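## Task

Take plates N06 and W09 out of plate hotel H1 and get them into the waste bin WASTE. WASTE has to be standing upright at the end, and every other plate has to be back, at rest, in the slot it occupied at the start. Anything that stays in place only because the gripper is holding it is not counted. Finish by opening the gripper and backing away.

## Robot and tools

Robot: a single four-axis plate mover. Its joints are a vertical lift (0.000 to 0.550 m), shoulder (-2.000 to 2.000 rad), elbow (-2.800 to 2.800 rad) and wrist yaw (-12.566 to 12.566 rad), plus a two-finger gripper. The gripper is always level: it can only rotate about vertical, never tilt. Its fingers point along the gripper's +x axis and close along its y axis. The controlled point, end_effector_position, sits midway between the two rubber pads, 2 to 3 cm short of the fingertips. If the elbow reading comes within 0.4 rad of zero, the arm may fold and fault, so keep it bent.

Scene: hotel H1 has 6 shelves, slot 1 lowest, each plate's ID printed on a front label. A plate is correctly stored when it lies flat on its shelf's two prongs, short end facing out, behind both front pins and between the side pins. Nest RG in front of H1 is a place to park a plate temporarily, e.g. one that blocks access. WASTE is a loose bin; a plate can be lowered to its rim and released to drop in, but nothing can be retrieved from it.

Frame: the scene frame has its origin on the table top under the arm's base, +z up, +y to the left when facing along +x. The state line reports end_effector_position (metres) and end_effector_quat_wxyz in that frame; the reported position can be somewhat off, more so at long reach.

Command row: five numbers, each in [-1, 1], in the order dx, dy, dz, rz, opening. The first four are an offset, not a pose: a target relative to the gripper pose shown in the most recent result that reports it (if no result in the scene has shown it yet, or for a later call inside the same reply, relative to where the robot is when the action begins). They are expressed in the gripper's own axes, not the scene frame. Scale: 1.0 equals 0.6 m for dx, dy, dz and 180 degrees for rz; rz turns from gripper +x toward +y. Opening is absolute: +1 fully open (0.140 m pad gap), -1 closed (gap still 0.066 m). Fully open to closed takes at least about 0.6 s. Because offsets start from a measured pose, an all-zero row returns the arm to that pose rather than holding still, and repeating a small offset into something rigid does not press harder (into something yielding, it does).

Tools:
- execute_actions: argument actions is a list holding at most one item. An empty list just reports state. An item {"rows": [[5 numbers], ...], "steps": n} plays up to 15 rows, one per control step of 1/30 s (n up to 15, default 15); every row is measured from the same reference pose, and the final row repeats if rows run out. An item {"steps": n} with no rows is a wait of up to 300 steps counted from the previous result. Optional pictures (boolean) toggles camera images. A rejected call sends nothing.
- move: target is one 5-number row as above (offset plus absolute opening); speed is the path's top speed in m/s, 0.002 to 0.5, default 0.25 (rotation capped at twice that in rad/s). It drives a straight path lasting 0.5 to 10 s; longer paths stop after 10 s short of the goal. It does not slow for obstacles, the gripper may lag, stray or overshoot speed, and the opening is sent when it starts. Faster contact and aiming farther past a surface mean harder impact.
- wait: seconds from 0 to 10; the robot gets nothing new.
- zoom_image: camera is cam_high or cam_wrist; region [x0, y0, x1, y1] in that camera's pixels, origin top-left, at most 504 by 504. cam_high is 896x504, cam_wrist 504x504.
- finished_scene: scene is the number of the scene to close; irreversible, and its result reports success and gives the next task.

Motion limits: each step the commanded pose is clamped to within 70 mm and 16 degrees of the measured pose, then reached by damped inverse kinematics. After an action the arm only continues to the last clamped pose, so a long offset may need follow-up commands; check the result.

Results: state line as above; Joint positions lists lift, shoulder, elbow, wrist yaw, then pad gap in metres. grip_measured gives the finger opening on the command scale (readings may carry a constant error near 1 mm). To grip, command about 0.04 below grip_measured; less grips lighter. Pad force tops out near 18 N, but a quick close can squeeze harder. "pose unreachable" means the clearance check altered or blocked the command; HELD marks steps where a row was partly or wholly withheld. "Hand target" shows where the controller is heading. A move adds a move: line with its ending (done, off_target, moving, held, fault), distance from target, and limits (paced = pose clipped; held = some steps blocked, after which motion can spike above speed).

Avoid: torque faults (lift 55.2 N, shoulder 8.28 N m, elbow 4.14 N m, wrist yaw 1.38 N m, carried weight included) stop the arm for 10 s. Holding loads heats motors; a MOTOR HOT line appears from 85 °C and at 100 °C the brakes engage. Occasional tugs on held parts or nudges to loose objects can happen. Never let anything leave the table, keep WASTE upright, and avoid dropping plates outside the bin, slamming, hard hits or strong pushes. Faster completion with less effort is better.

Each tool is called in YAML: its name, and indented under it one key for each argument.

## Session

execute_actions:
  actions: []

Scene clock: 0.00 s of 9600.00 s.
end_effector_position=(+0.4815, +0.1972, +0.3570) grip_measured=+1.00 end_effector_quat_wxyz=(+0.998, +0.000, +0.000, -0.068)
Joint positions: [ 0.352  1.807  1.099 -3.042  0.14 ]
Motor temperatures (°C, as the motors report them): [29 23 23 23]
Hand target: +0.482, +0.197, +0.357; +0.998, +0.000, +0.000, -0.068

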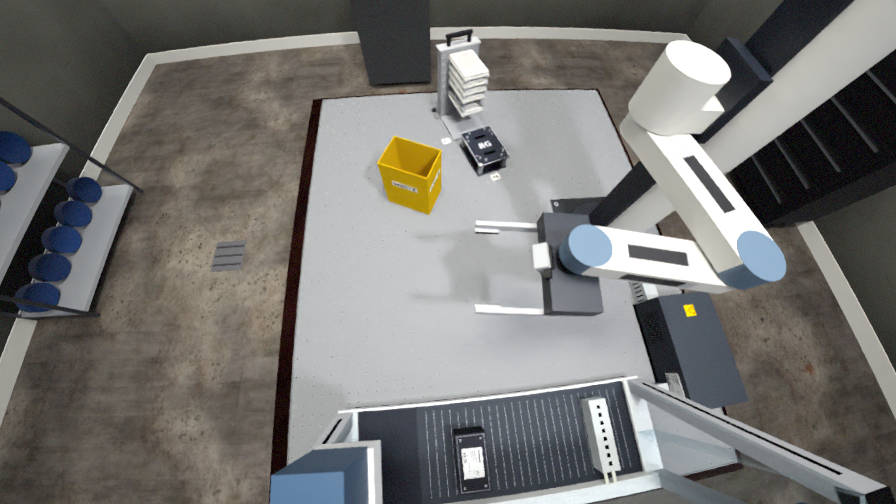

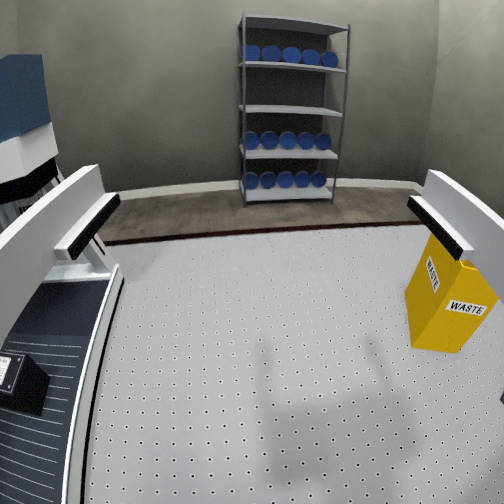

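zoom_image:
  camera: "cam_high"
  region: [360, 10, 600, 230]

zoom_image:
  camera: "cam_high"
  region: [430, 25, 520, 135]

Region (360, 10, 600, 230) of cam_high's 896x504 image, scaled by 2.100, with more detail than that image has; it fills the top 462 rows of this view, and the rest is white.

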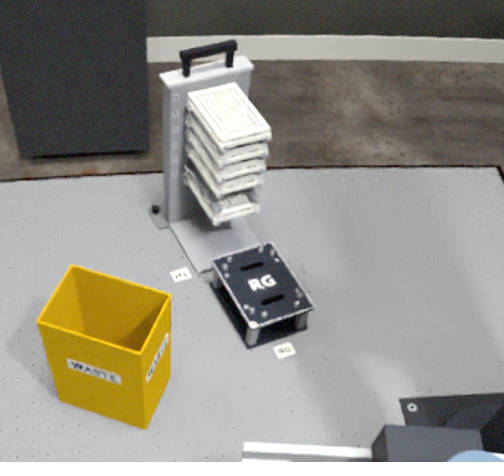

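Region (430, 25, 520, 135) of cam_high's 896x504 image, scaled by 4.582, with more detail than that image has; it fills the left 412 columns of this view, and the rest is white.

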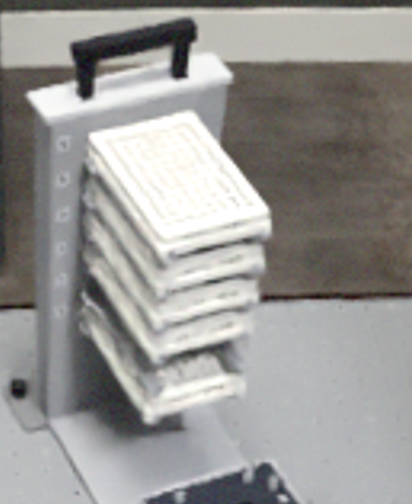

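move:
  target: [-0.0857, -0.377, 0, -0.345, 1]
  speed: 0.3

Scene clock: 25.50 s of 9600.00 s.
end_effector_position=(+0.3998, -0.0200, +0.3570) grip_measured=+1.00 end_effector_quat_wxyz=(+0.819, +0.000, +0.000, -0.573)
Joint positions: [ 0.352  1.55   0.814 -3.584  0.14 ]
Motor temperatures (°C, as the motors report them): [29 23 23 23]
Hand target: +0.400, -0.020, +0.357; +0.820, +0.000, +0.000, -0.573
Off the commanded pose: 0.000 m, 0 deg.
After step 90, 20.37 s passed at rest.
move: done

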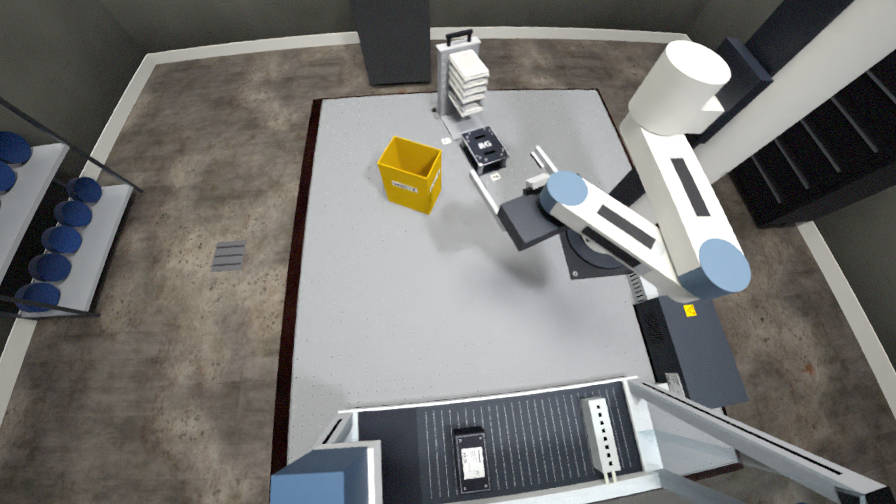

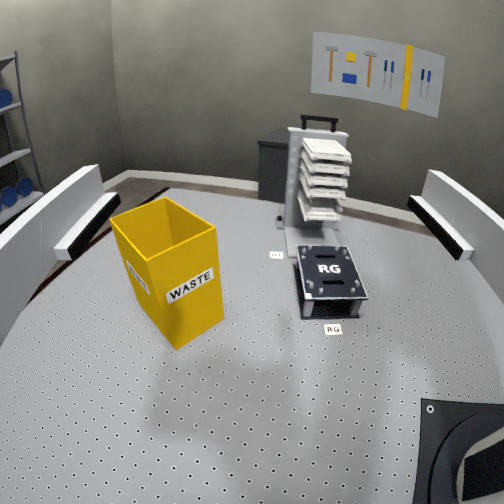

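move:
  target: [0.27, -0.185, -0.05, 0, 1]
  speed: 0.2

Scene clock: 43.73 s of 9600.00 s.
end_effector_position=(+0.3512, -0.2101, +0.3270) grip_measured=+1.00 end_effector_quat_wxyz=(+0.819, +0.000, +0.000, -0.573)
Joint positions: [ 0.322  0.48   0.567 -2.267  0.14 ]
Motor temperatures (°C, as the motors report them): [29 23 23 23]
Hand target: +0.351, -0.210, +0.327; +0.819, +0.000, +0.000, -0.573
Off the commanded pose: 0.000 m, 0 deg.
After step 90, 13.73 s passed at rest.
move: done

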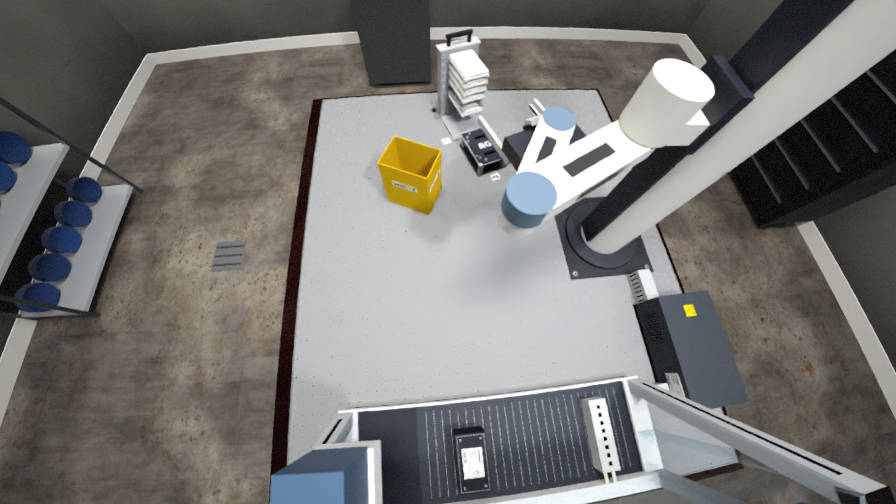

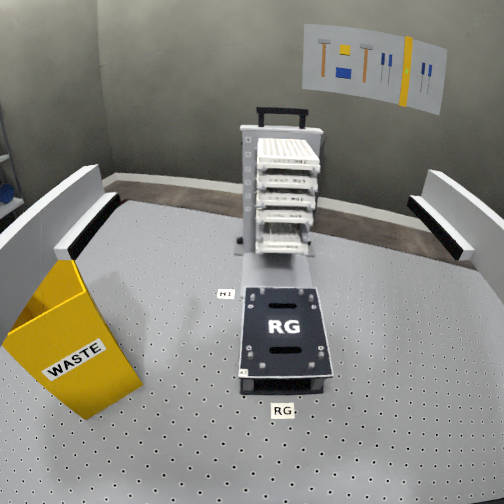

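zoom_image:
  camera: "cam_wrist"
  region: [220, 100, 350, 270]

Region (220, 100, 350, 270) of cam_wrist's 504x504 image, scaled by 2.965, with more detail than that image has; it fills the left 385 columns of this view, and the rest is white.

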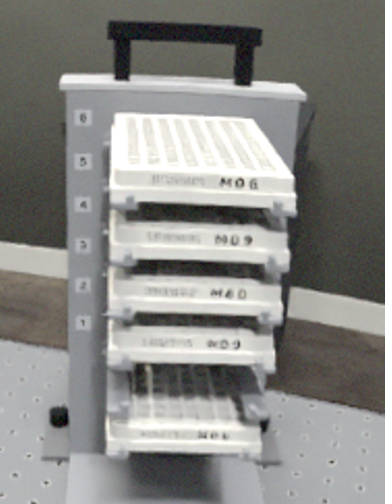

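zoom_image:
  camera: "cam_wrist"
  region: [210, 260, 370, 420]

Region (210, 260, 370, 420) of cam_wrist's 504x504 image, scaled by 3.150, with more detail than that image has.

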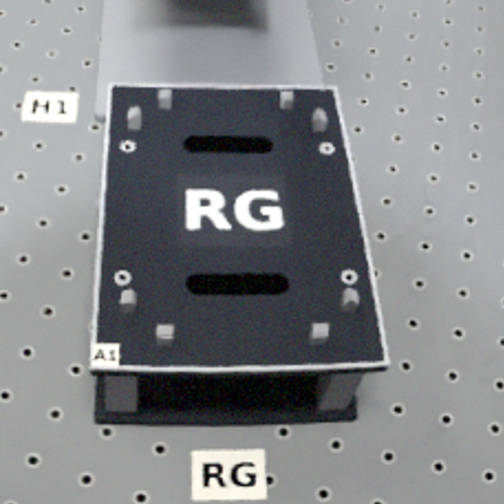

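move:
  target: [0.1667, -0.0667, -0.1, -0.011, 1]
  speed: 0.2

Scene clock: 63.90 s of 9600.00 s.
end_effector_position=(+0.3480, -0.3178, +0.2669) grip_measured=+1.00 end_effector_quat_wxyz=(+0.809, +0.000, +0.000, -0.587)
Joint positions: [ 0.262  0.008  0.885 -2.149  0.14 ]
Motor temperatures (°C, as the motors report them): [29 23 23 23]
Hand target: +0.348, -0.318, +0.267; +0.809, +0.000, +0.000, -0.587
Off the commanded pose: 0.000 m, 0 deg.
After step 90, 16.20 s passed at rest.
move: done

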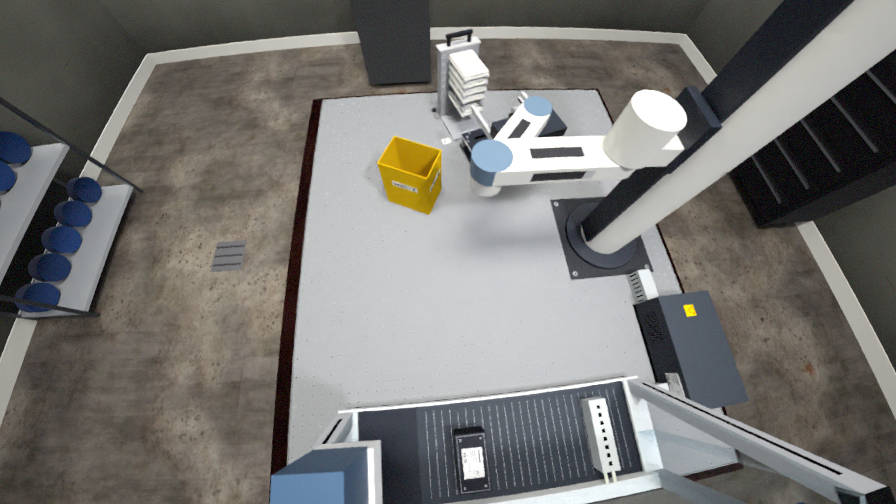

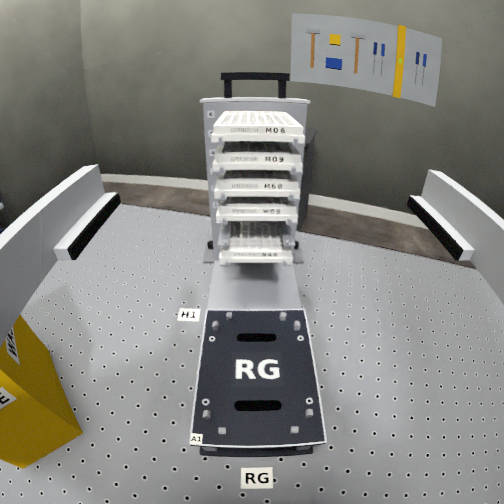

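zoom_image:
  camera: "cam_wrist"
  region: [190, 90, 330, 280]

Region (190, 90, 330, 280) of cam_wrist's 504x504 image, scaled by 2.653, with more detail than that image has; it fills the left 371 columns of this view, and the rest is white.

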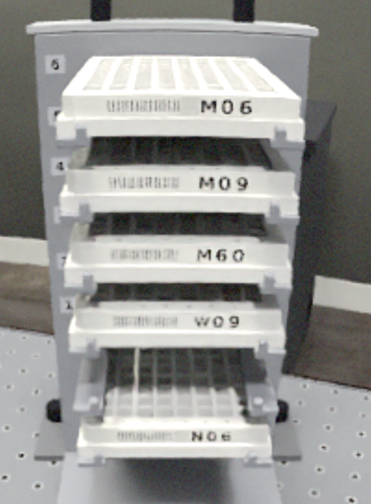

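move:
  target: [0.2, 0, -0.125, 0, 1]
  speed: 0.2

Scene clock: 97.60 s of 9600.00 s.
end_effector_position=(+0.3854, -0.4319, +0.1919) grip_measured=+1.00 end_effector_quat_wxyz=(+0.809, +0.000, +0.000, -0.587)
Joint positions: [ 0.187 -0.294  1.43  -2.391  0.14 ]
Motor temperatures (°C, as the motors report them): [29 23 23 23]
Hand target: +0.385, -0.432, +0.192; +0.809, +0.000, +0.000, -0.587
Off the commanded pose: 0.000 m, 0 deg.
After step 90, 29.67 s passed at rest.
move: done

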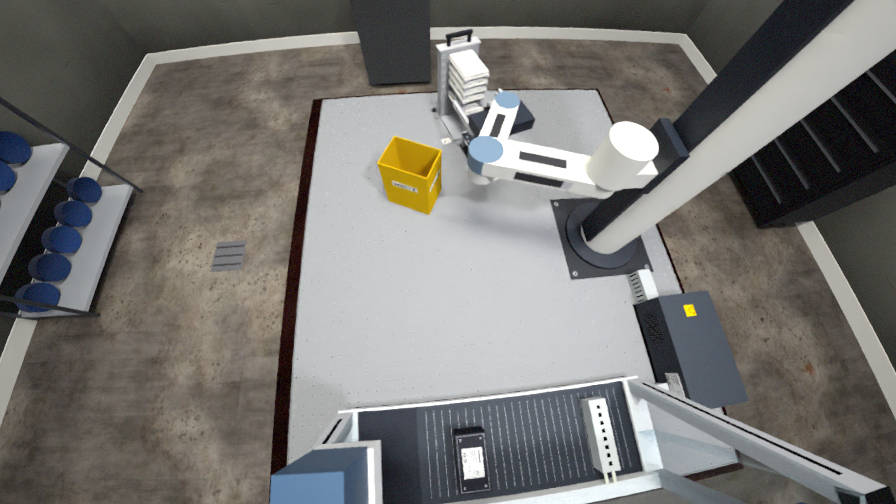

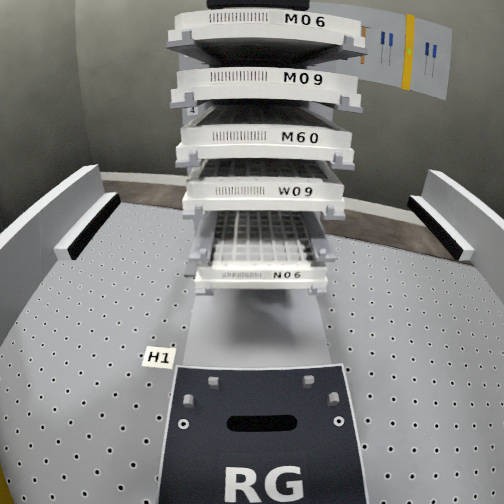

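zoom_image:
  camera: "cam_wrist"
  region: [50, 140, 270, 310]

zoom_image:
  camera: "cam_wrist"
  region: [260, 140, 480, 310]

Region (50, 140, 270, 310) of cam_wrist's 504x504 image, scaled by 2.291, with more detail than that image has; it fills the top 389 rows of this view, and the rest is white.

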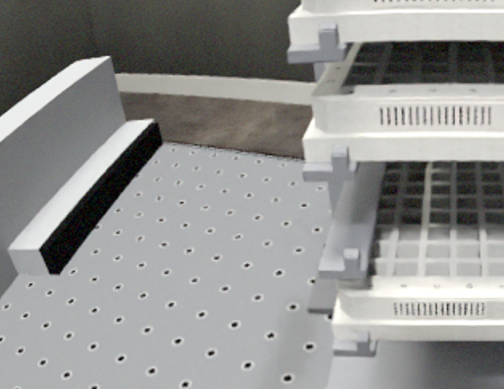

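Region (260, 140, 480, 310) of cam_wrist's 504x504 image, scaled by 2.291, with more detail than that image has; it fills the top 389 rows of this view, and the rest is white.

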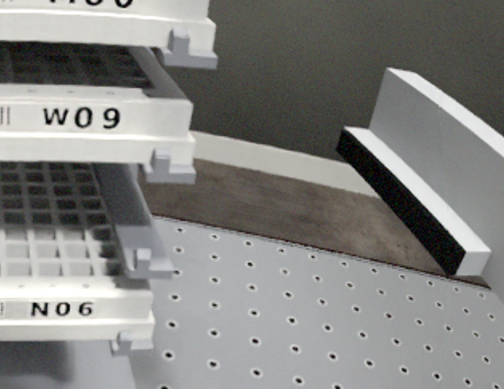

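zoom_image:
  camera: "cam_wrist"
  region: [170, 195, 360, 305]

Region (170, 195, 360, 305) of cam_wrist's 504x504 image, scaled by 2.653, with more detail than that image has; it fills the top 292 rows of this view, and the rest is white.

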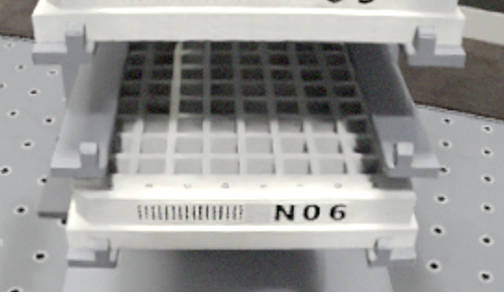

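move:
  target: [0.025, 0, 0, 0, 0.1]
  speed: 0.05

Scene clock: 132.23 s of 9600.00 s.
end_effector_position=(+0.3901, -0.4462, +0.1919) grip_measured=+0.10 end_effector_quat_wxyz=(+0.810, +0.000, +0.000, -0.587)
Joint positions: [ 0.187 -0.334  1.507 -2.428  0.107]
Motor temperatures (°C, as the motors report them): [29 23 23 23]
Hand target: +0.390, -0.446, +0.192; +0.809, +0.000, +0.000, -0.587
Off the commanded pose: 0.000 m, 0 deg.
After step 90, 30.93 s passed at rest.
move: done

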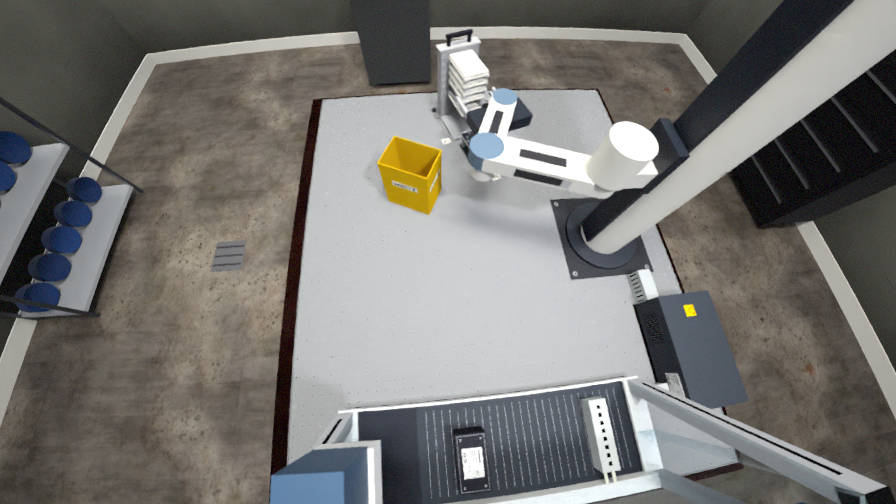

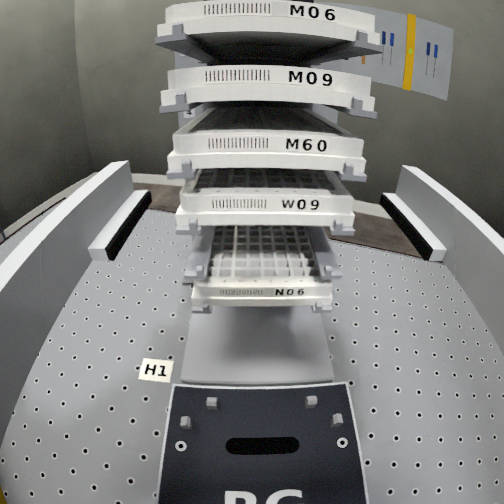

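zoom_image:
  camera: "cam_wrist"
  region: [80, 150, 240, 270]

zoom_image:
  camera: "cam_wrist"
  region: [290, 150, 450, 270]

Region (80, 150, 240, 270) of cam_wrist's 504x504 image, scaled by 3.150, with more detail than that image has; it fills the top 378 rows of this view, and the rest is white.

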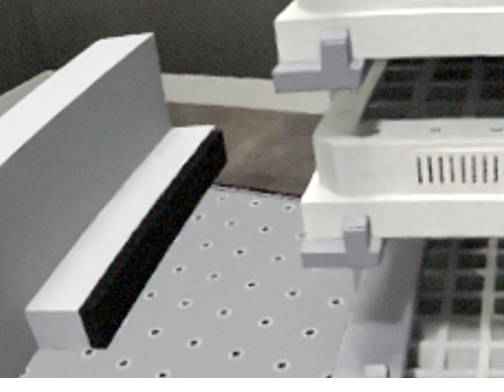

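Region (290, 150, 450, 270) of cam_wrist's 504x504 image, scaled by 3.150, with more detail than that image has; it fills the top 378 rows of this view, and the rest is white.

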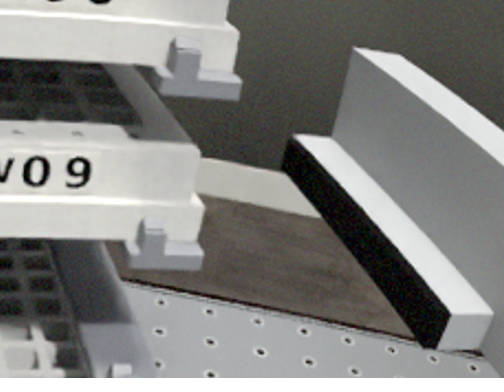

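move:
  target: [0.14, 0, -0.009, 0, 0.1]
  speed: 0.08

Scene clock: 148.07 s of 9600.00 s.
end_effector_position=(+0.4161, -0.5261, +0.1865) grip_measured=+0.10 end_effector_quat_wxyz=(+0.810, +0.000, +0.000, -0.587)
Joint positions: [ 0.182 -0.589  2.013 -2.679  0.107]
Motor temperatures (°C, as the motors report them): [29 23 23 23]
Hand target: +0.416, -0.526, +0.186; +0.810, +0.000, +0.000, -0.587
Off the commanded pose: 0.000 m, 0 deg.
After step 90, 11.50 s passed at rest.
move: done

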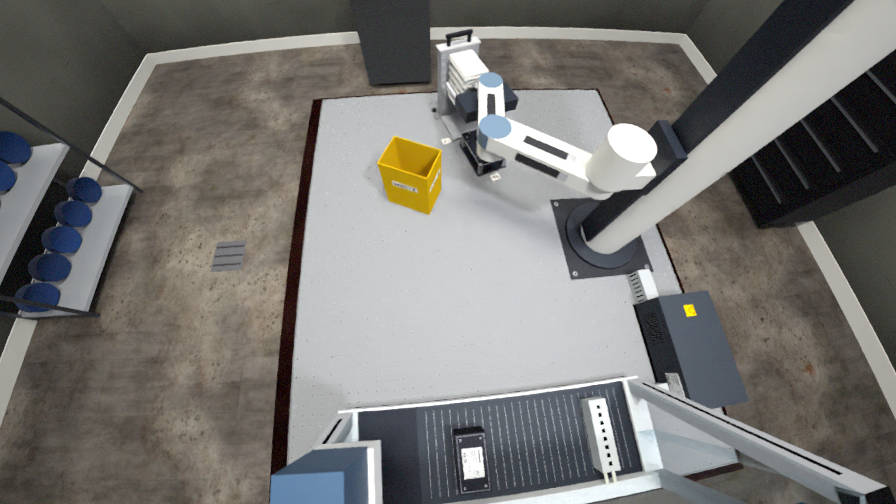

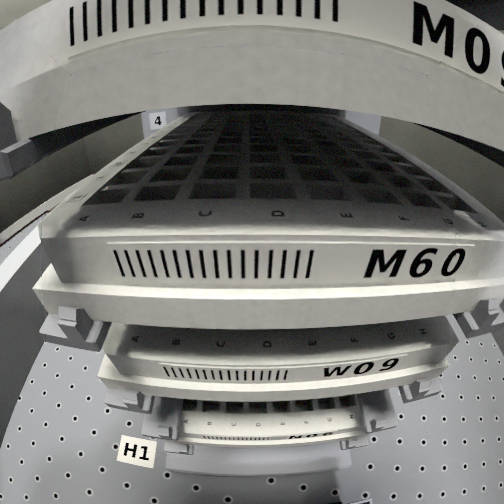

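execute_actions:
  actions:
    - {"rows": [[0,0,0,0,0.0],[0,0,0,0,-0.1],[0,0,0,0,-0.2],[0,0,0,0,-0.28],[0,0,0,0,-0.34],[0,0,0,0,-0.39],[0,0,0,0,-0.43],[0,0,0,0,-0.46],[0,0,0,0,-0.48],[0,0,0,0,-0.50],[0,0,0,0,-0.52],[0,0,0,0,-0.53]], "steps": 15}
  pictures: false

Scene clock: 152.40 s of 9600.00 s.
end_effector_position=(+0.4161, -0.5261, +0.1865) grip_measured=-0.53 end_effector_quat_wxyz=(+0.810, +0.000, +0.000, -0.587)
Joint positions: [ 0.182 -0.589  2.013 -2.679  0.083]
Motor temperatures (°C, as the motors report them): [29 23 23 23]
Hand target: +0.416, -0.526, +0.187; +0.810, +0.000, +0.000, -0.587
Off the commanded pose: 0.000 m, 0 deg.
Steps of this call (steps 1 to 90: nothing new was sent; then 0.83 s passed at rest; steps 91 to 105: all 15 steps of this action). Readings (end_effector_position):
91: (+0.4161, -0.5261, +0.1865)
92: (+0.4161, -0.5261, +0.1865)
94: (+0.4161, -0.5261, +0.1865)
98: (+0.4161, -0.5261, +0.1865)
105: the state above

Above the flange. Continue closing slowly.

execute_actions:
  actions:
    - {"rows": [[0,0,0,0,-0.54],[0,0,0,0,-0.55],[0,0,0,0,-0.56],[0,0,0,0,-0.57],[0,0,0,0,-0.58],[0,0,0,0,-0.59],[0,0,0,0,-0.60],[0,0,0,0,-0.61],[0,0,0,0,-0.62]], "steps": 15}
  pictures: false

Scene clock: 155.43 s of 9600.00 s.
end_effector_position=(+0.4162, -0.5260, +0.1865) grip_measured=-0.57 end_effector_quat_wxyz=(+0.810, +0.000, +0.000, -0.587)
Joint positions: [ 0.182 -0.589  2.013 -2.678  0.082]
Motor temperatures (°C, as the motors report them): [29 23 23 23]
Hand target: +0.416, -0.526, +0.187; +0.810, +0.000, +0.000, -0.587
Off the commanded pose: 0.000 m, 0 deg.
Steps of this call (steps 1 to 76: nothing new was sent; steps 77 to 91: all 15 steps of this action). Readings (end_effector_position):
77: (+0.4161, -0.5261, +0.1865)
78: (+0.4161, -0.5261, +0.1865)
80: (+0.4162, -0.5260, +0.1865)
84: (+0.4162, -0.5260, +0.1865)
91: the state above

Gripped at -0.57. Lift 5.5 mm.

move:
  target: [0, 0, 0.009, 0, -0.615]
  speed: 0.01

Scene clock: 157.60 s of 9600.00 s.
end_effector_position=(+0.4162, -0.5260, +0.1919) grip_measured=-0.57 end_effector_quat_wxyz=(+0.810, +0.000, +0.000, -0.587)
Joint positions: [ 0.187 -0.589  2.013 -2.678  0.082]
Motor temperatures (°C, as the motors report them): [29 23 23 23]
Hand target: +0.416, -0.526, +0.192; +0.810, +0.000, +0.000, -0.587
Off the commanded pose: 0.000 m, 0 deg.
move: done

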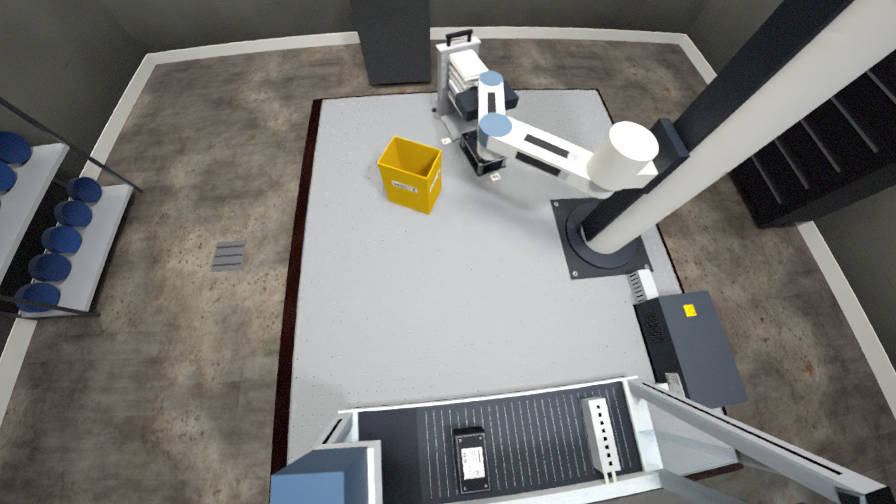

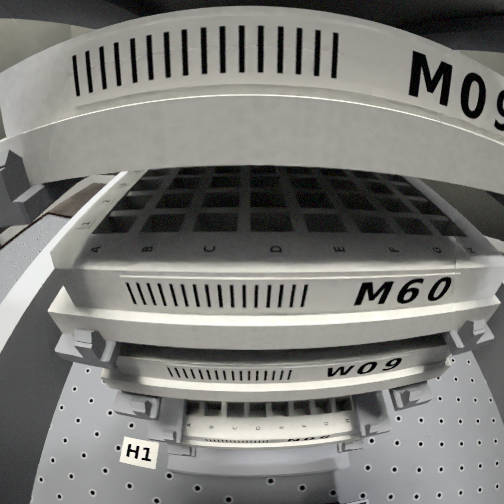

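zoom_image:
  camera: "cam_wrist"
  region: [40, 320, 220, 440]

Region (40, 320, 220, 440) of cam_wrist's 504x504 image, scaled by 2.800, with more detail than that image has.

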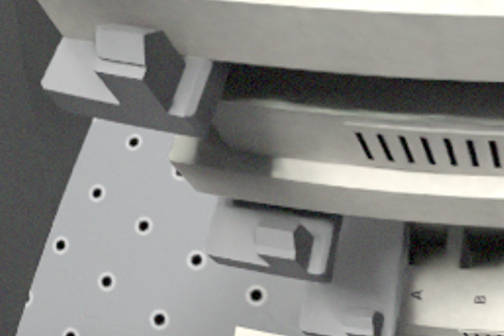

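Pull out slowly for a first bit.

move:
  target: [-0.03, 0, 0, 0, -0.615]
  speed: 0.015

Scene clock: 162.63 s of 9600.00 s.
end_effector_position=(+0.4106, -0.5090, +0.1919) grip_measured=-0.57 end_effector_quat_wxyz=(+0.810, +0.000, +0.000, -0.587)
Joint positions: [ 0.187 -0.528  1.89  -2.616  0.082]
Motor temperatures (°C, as the motors report them): [29 23 23 23]
Hand target: +0.411, -0.509, +0.192; +0.810, +0.000, +0.000, -0.587
Off the commanded pose: 0.000 m, 0 deg.
After step 90, 0.60 s passed at rest.
move: done

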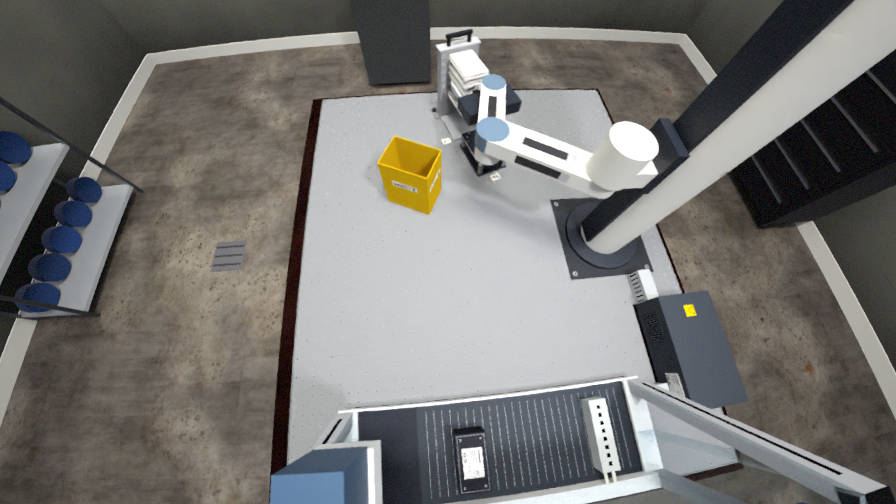

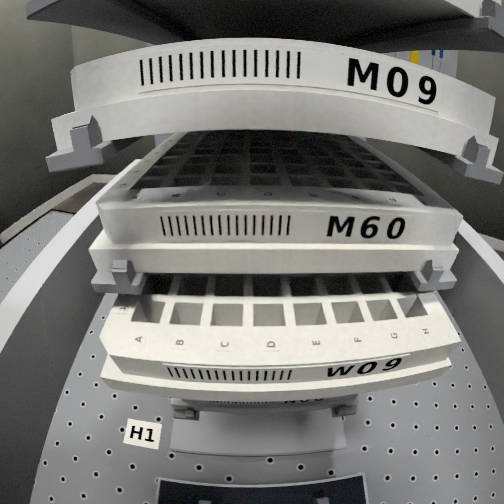

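move:
  target: [-0.235, 0, 0, 0, -0.615]
  speed: 0.06

Scene clock: 167.33 s of 9600.00 s.
end_effector_position=(+0.3665, -0.3749, +0.1919) grip_measured=-0.57 end_effector_quat_wxyz=(+0.810, +0.000, +0.000, -0.587)
Joint positions: [ 0.187 -0.142  1.144 -2.257  0.082]
Motor temperatures (°C, as the motors report them): [29 23 23 23]
Hand target: +0.367, -0.375, +0.192; +0.810, +0.000, +0.000, -0.587
Off the commanded pose: 0.000 m, 0 deg.
move: done

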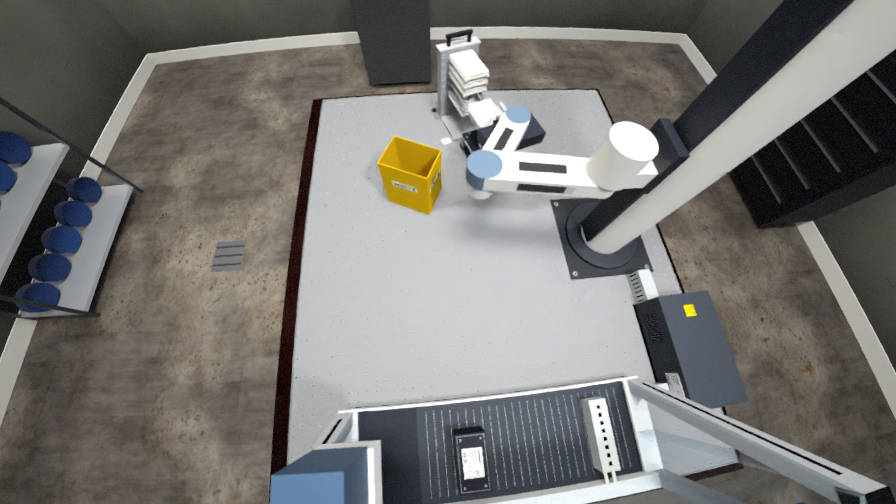

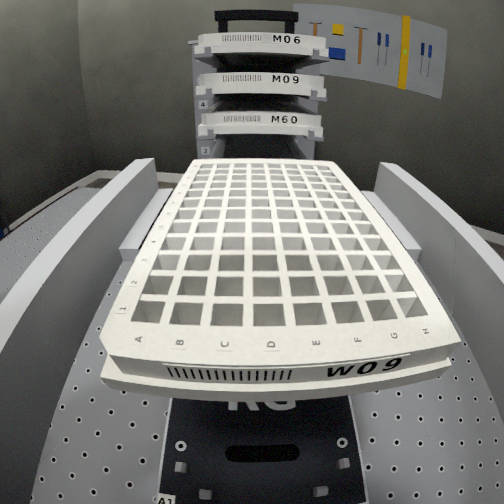

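move:
  target: [-0.295, 0.304, 0.16, 0.239, -0.615]
  speed: 0.2

Scene clock: 176.40 s of 9600.00 s.
end_effector_position=(+0.4848, -0.1499, +0.2879) grip_measured=-0.57 end_effector_quat_wxyz=(+0.968, +0.000, +0.000, -0.249)
Joint positions: [ 0.283  0.578  0.794 -1.875  0.082]
Motor temperatures (°C, as the motors report them): [29 23 23 23]
Hand target: +0.485, -0.150, +0.288; +0.968, +0.000, +0.000, -0.249
Off the commanded pose: 0.000 m, 0 deg.
After step 90, 3.87 s passed at rest.
move: done

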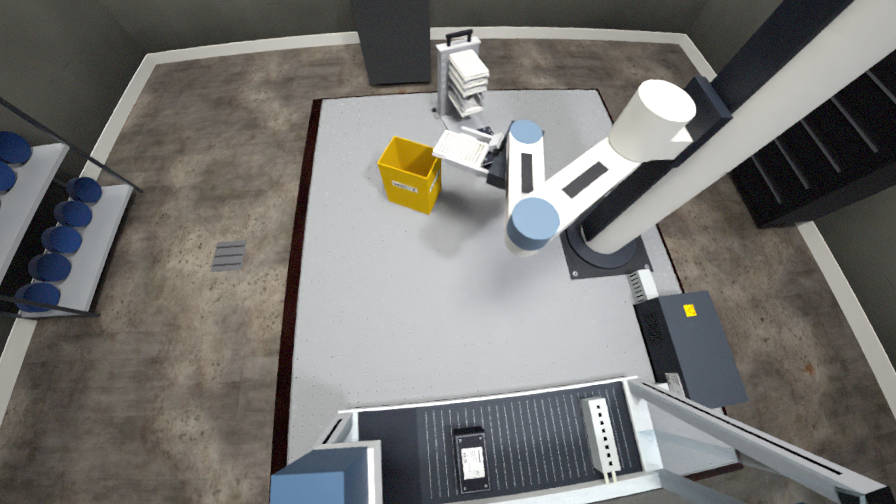

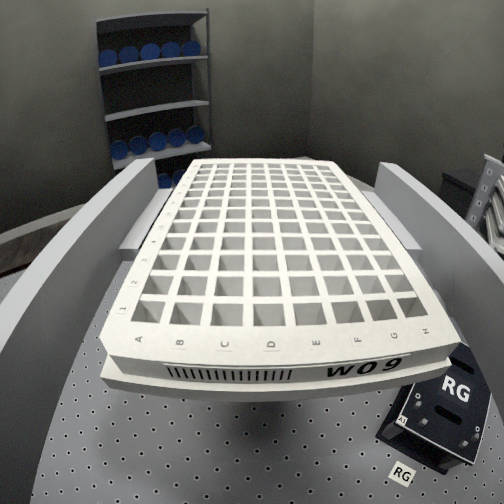

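move:
  target: [0.24, 0, -0.03, 0, -0.615]
  speed: 0.15

Scene clock: 180.37 s of 9600.00 s.
end_effector_position=(+0.6110, -0.2194, +0.2699) grip_measured=-0.57 end_effector_quat_wxyz=(+0.969, +0.000, +0.000, -0.249)
Joint positions: [ 0.265  0.303  1.461 -2.268  0.082]
Motor temperatures (°C, as the motors report them): [29 23 23 23]
Hand target: +0.611, -0.219, +0.270; +0.968, +0.000, +0.000, -0.249
Off the commanded pose: 0.000 m, 0 deg.
move: done

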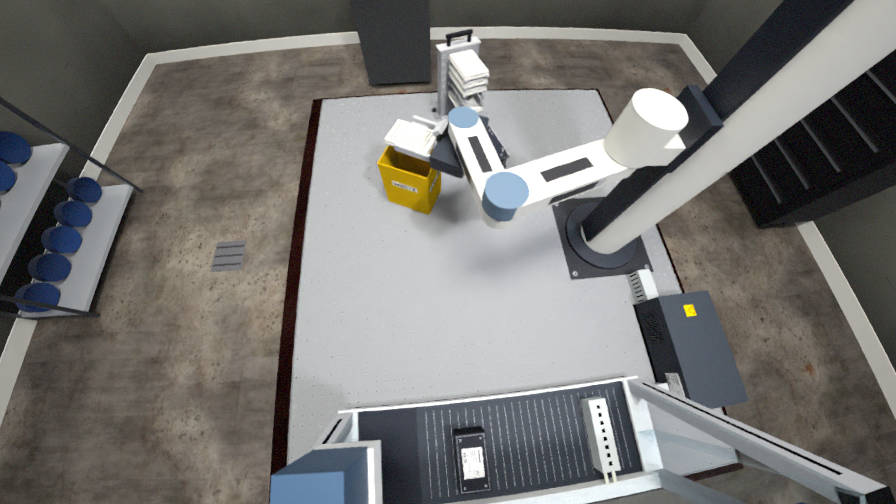

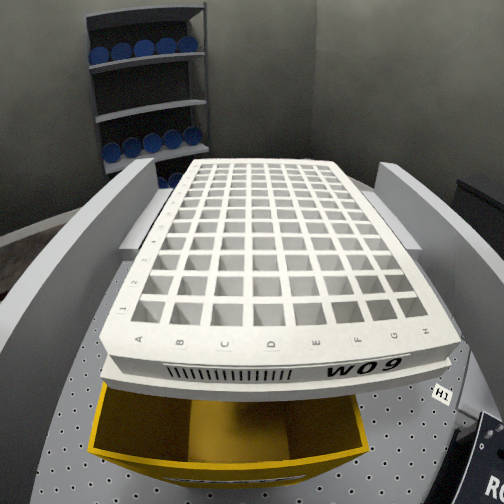

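zoom_image:
  camera: "cam_high"
  region: [360, 90, 500, 230]

Region (360, 90, 500, 230) of cam_high's 896x504 image, scaled by 3.600, with more detail than that image has.

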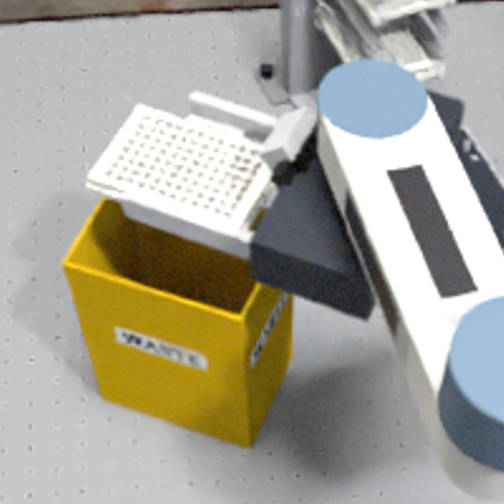

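move:
  target: [0.033, 0.027, -0.058, 0.017, -0.615]
  speed: 0.08

Scene clock: 194.37 s of 9600.00 s.
end_effector_position=(+0.6363, -0.2146, +0.2350) grip_measured=-0.57 end_effector_quat_wxyz=(+0.975, +0.000, +0.000, -0.223)
Joint positions: [ 0.23   0.279  1.571 -2.298  0.082]
Motor temperatures (°C, as the motors report them): [29 23 23 23]
Hand target: +0.636, -0.215, +0.235; +0.975, +0.000, +0.000, -0.223
Off the commanded pose: 0.000 m, 0 deg.
After step 90, 10.20 s passed at rest.
move: done

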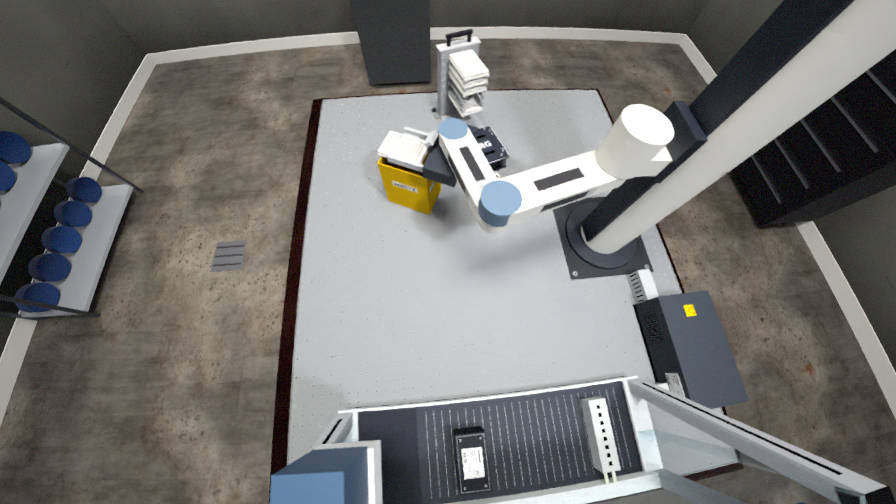

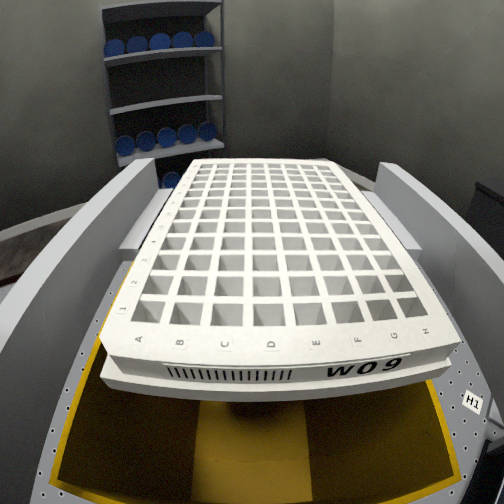

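move:
  target: [0.0, 0.01, -0.025, 0.006, -0.615]
  speed: 0.05

zoom_image:
  camera: "cam_high"
  region: [360, 100, 480, 220]

Scene clock: 201.03 s of 9600.00 s.
end_effector_position=(+0.6386, -0.2096, +0.2201) grip_measured=-0.57 end_effector_quat_wxyz=(+0.977, +0.000, +0.000, -0.215)
Joint positions: [ 0.215  0.287  1.571 -2.291  0.082]
Motor temperatures (°C, as the motors report them): [29 23 23 23]
Hand target: +0.639, -0.209, +0.220; +0.977, +0.000, +0.000, -0.213
Off the commanded pose: 0.001 m, 0 deg.
After step 90, 2.97 s passed at rest.
move: done

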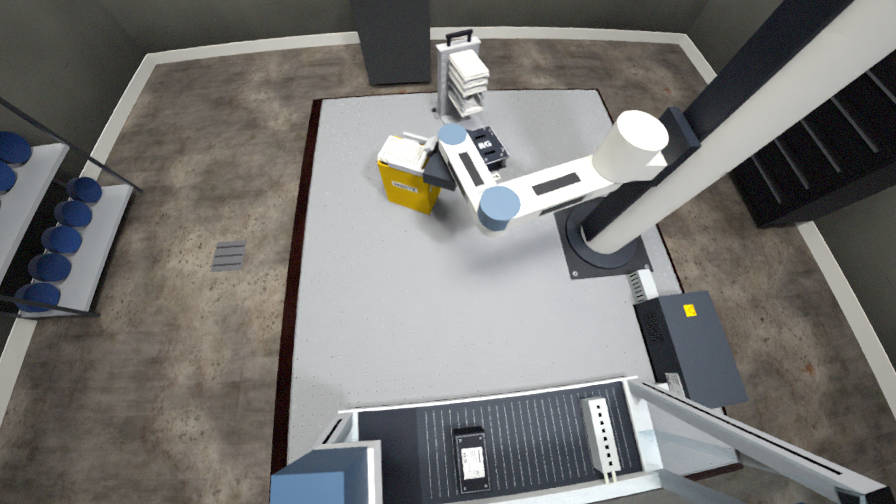

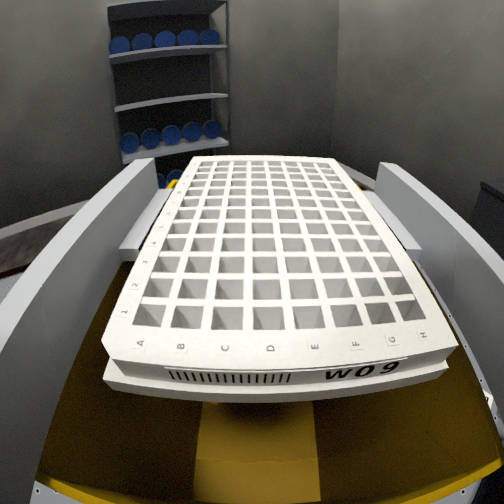

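Region (360, 100, 480, 220) of cam_high's 896x504 image, scaled by 4.200, with more detail than that image has.

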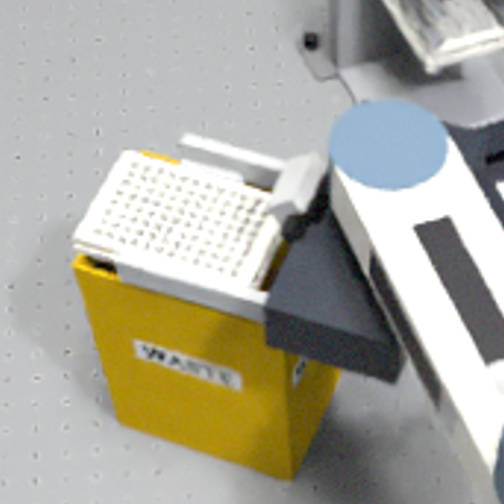

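move:
  target: [0.0, 0.0, 0.012, 0, -0.615]
  speed: 0.03

move:
  target: [-0.022, 0.0, 0.0, 0, -0.615]
  speed: 0.03

zoom_image:
  camera: "cam_high"
  region: [360, 100, 480, 220]

Scene clock: 206.17 s of 9600.00 s.
end_effector_position=(+0.6385, -0.2098, +0.2274) grip_measured=-0.57 end_effector_quat_wxyz=(+0.977, +0.000, +0.000, -0.215)
Joint positions: [ 0.222  0.287  1.571 -2.291  0.082]
Motor temperatures (°C, as the motors report them): [29 23 23 23]
Hand target: +0.639, -0.210, +0.227; +0.977, +0.000, +0.000, -0.215
Off the commanded pose: 0.000 m, 0 deg.
After step 90, 1.43 s passed at rest.
move: done

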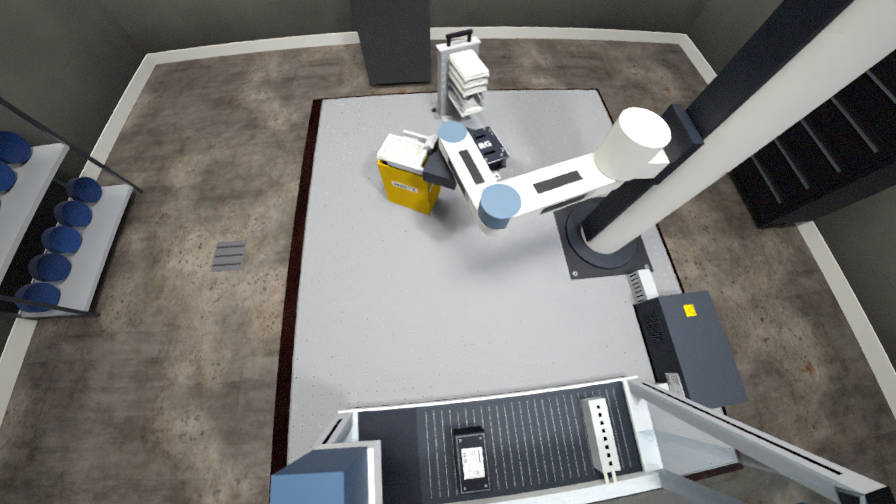

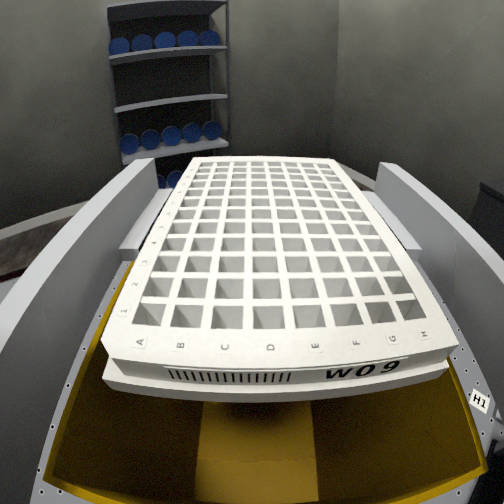

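Scene clock: 206.87 s of 9600.00 s.
end_effector_position=(+0.6265, -0.2043, +0.2274) grip_measured=-0.57 end_effector_quat_wxyz=(+0.977, +0.000, +0.000, -0.215)
Joint positions: [ 0.222  0.317  1.499 -2.25   0.082]
Motor temperatures (°C, as the motors report them): [29 23 23 23]
Hand target: +0.626, -0.204, +0.227; +0.977, +0.000, +0.000, -0.215
Off the commanded pose: 0.000 m, 0 deg.
move: done

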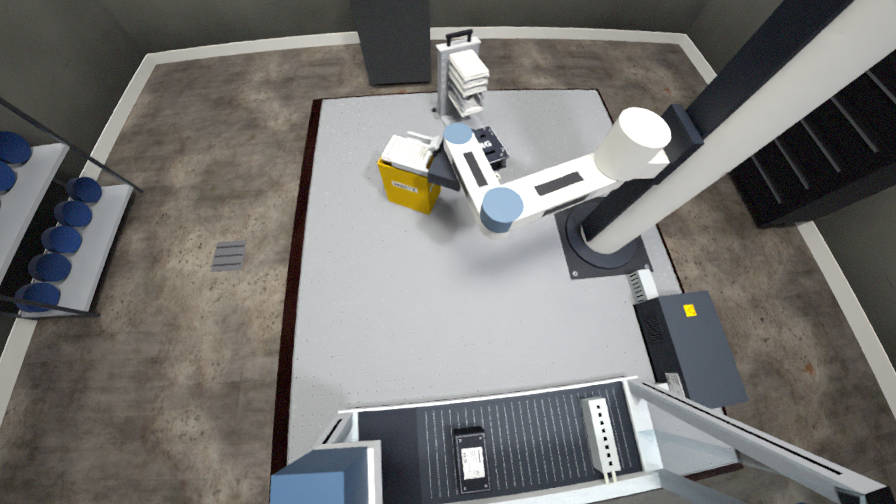

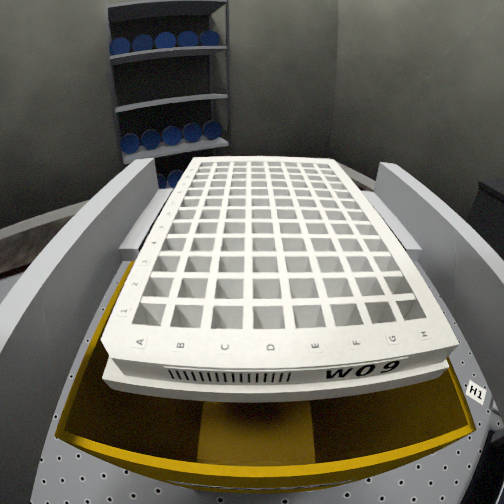

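Region (360, 100, 480, 220) of cam_high's 896x504 image, scaled by 4.200, with more detail than that image has.

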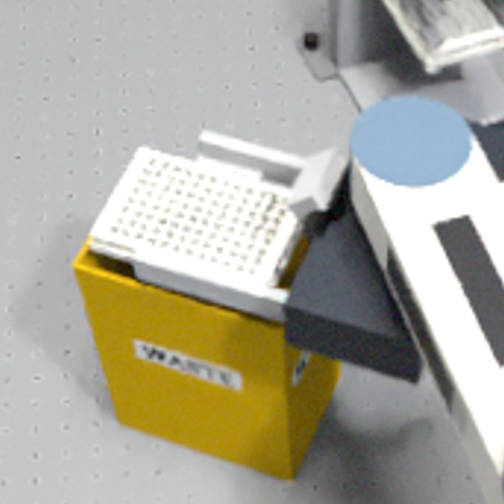

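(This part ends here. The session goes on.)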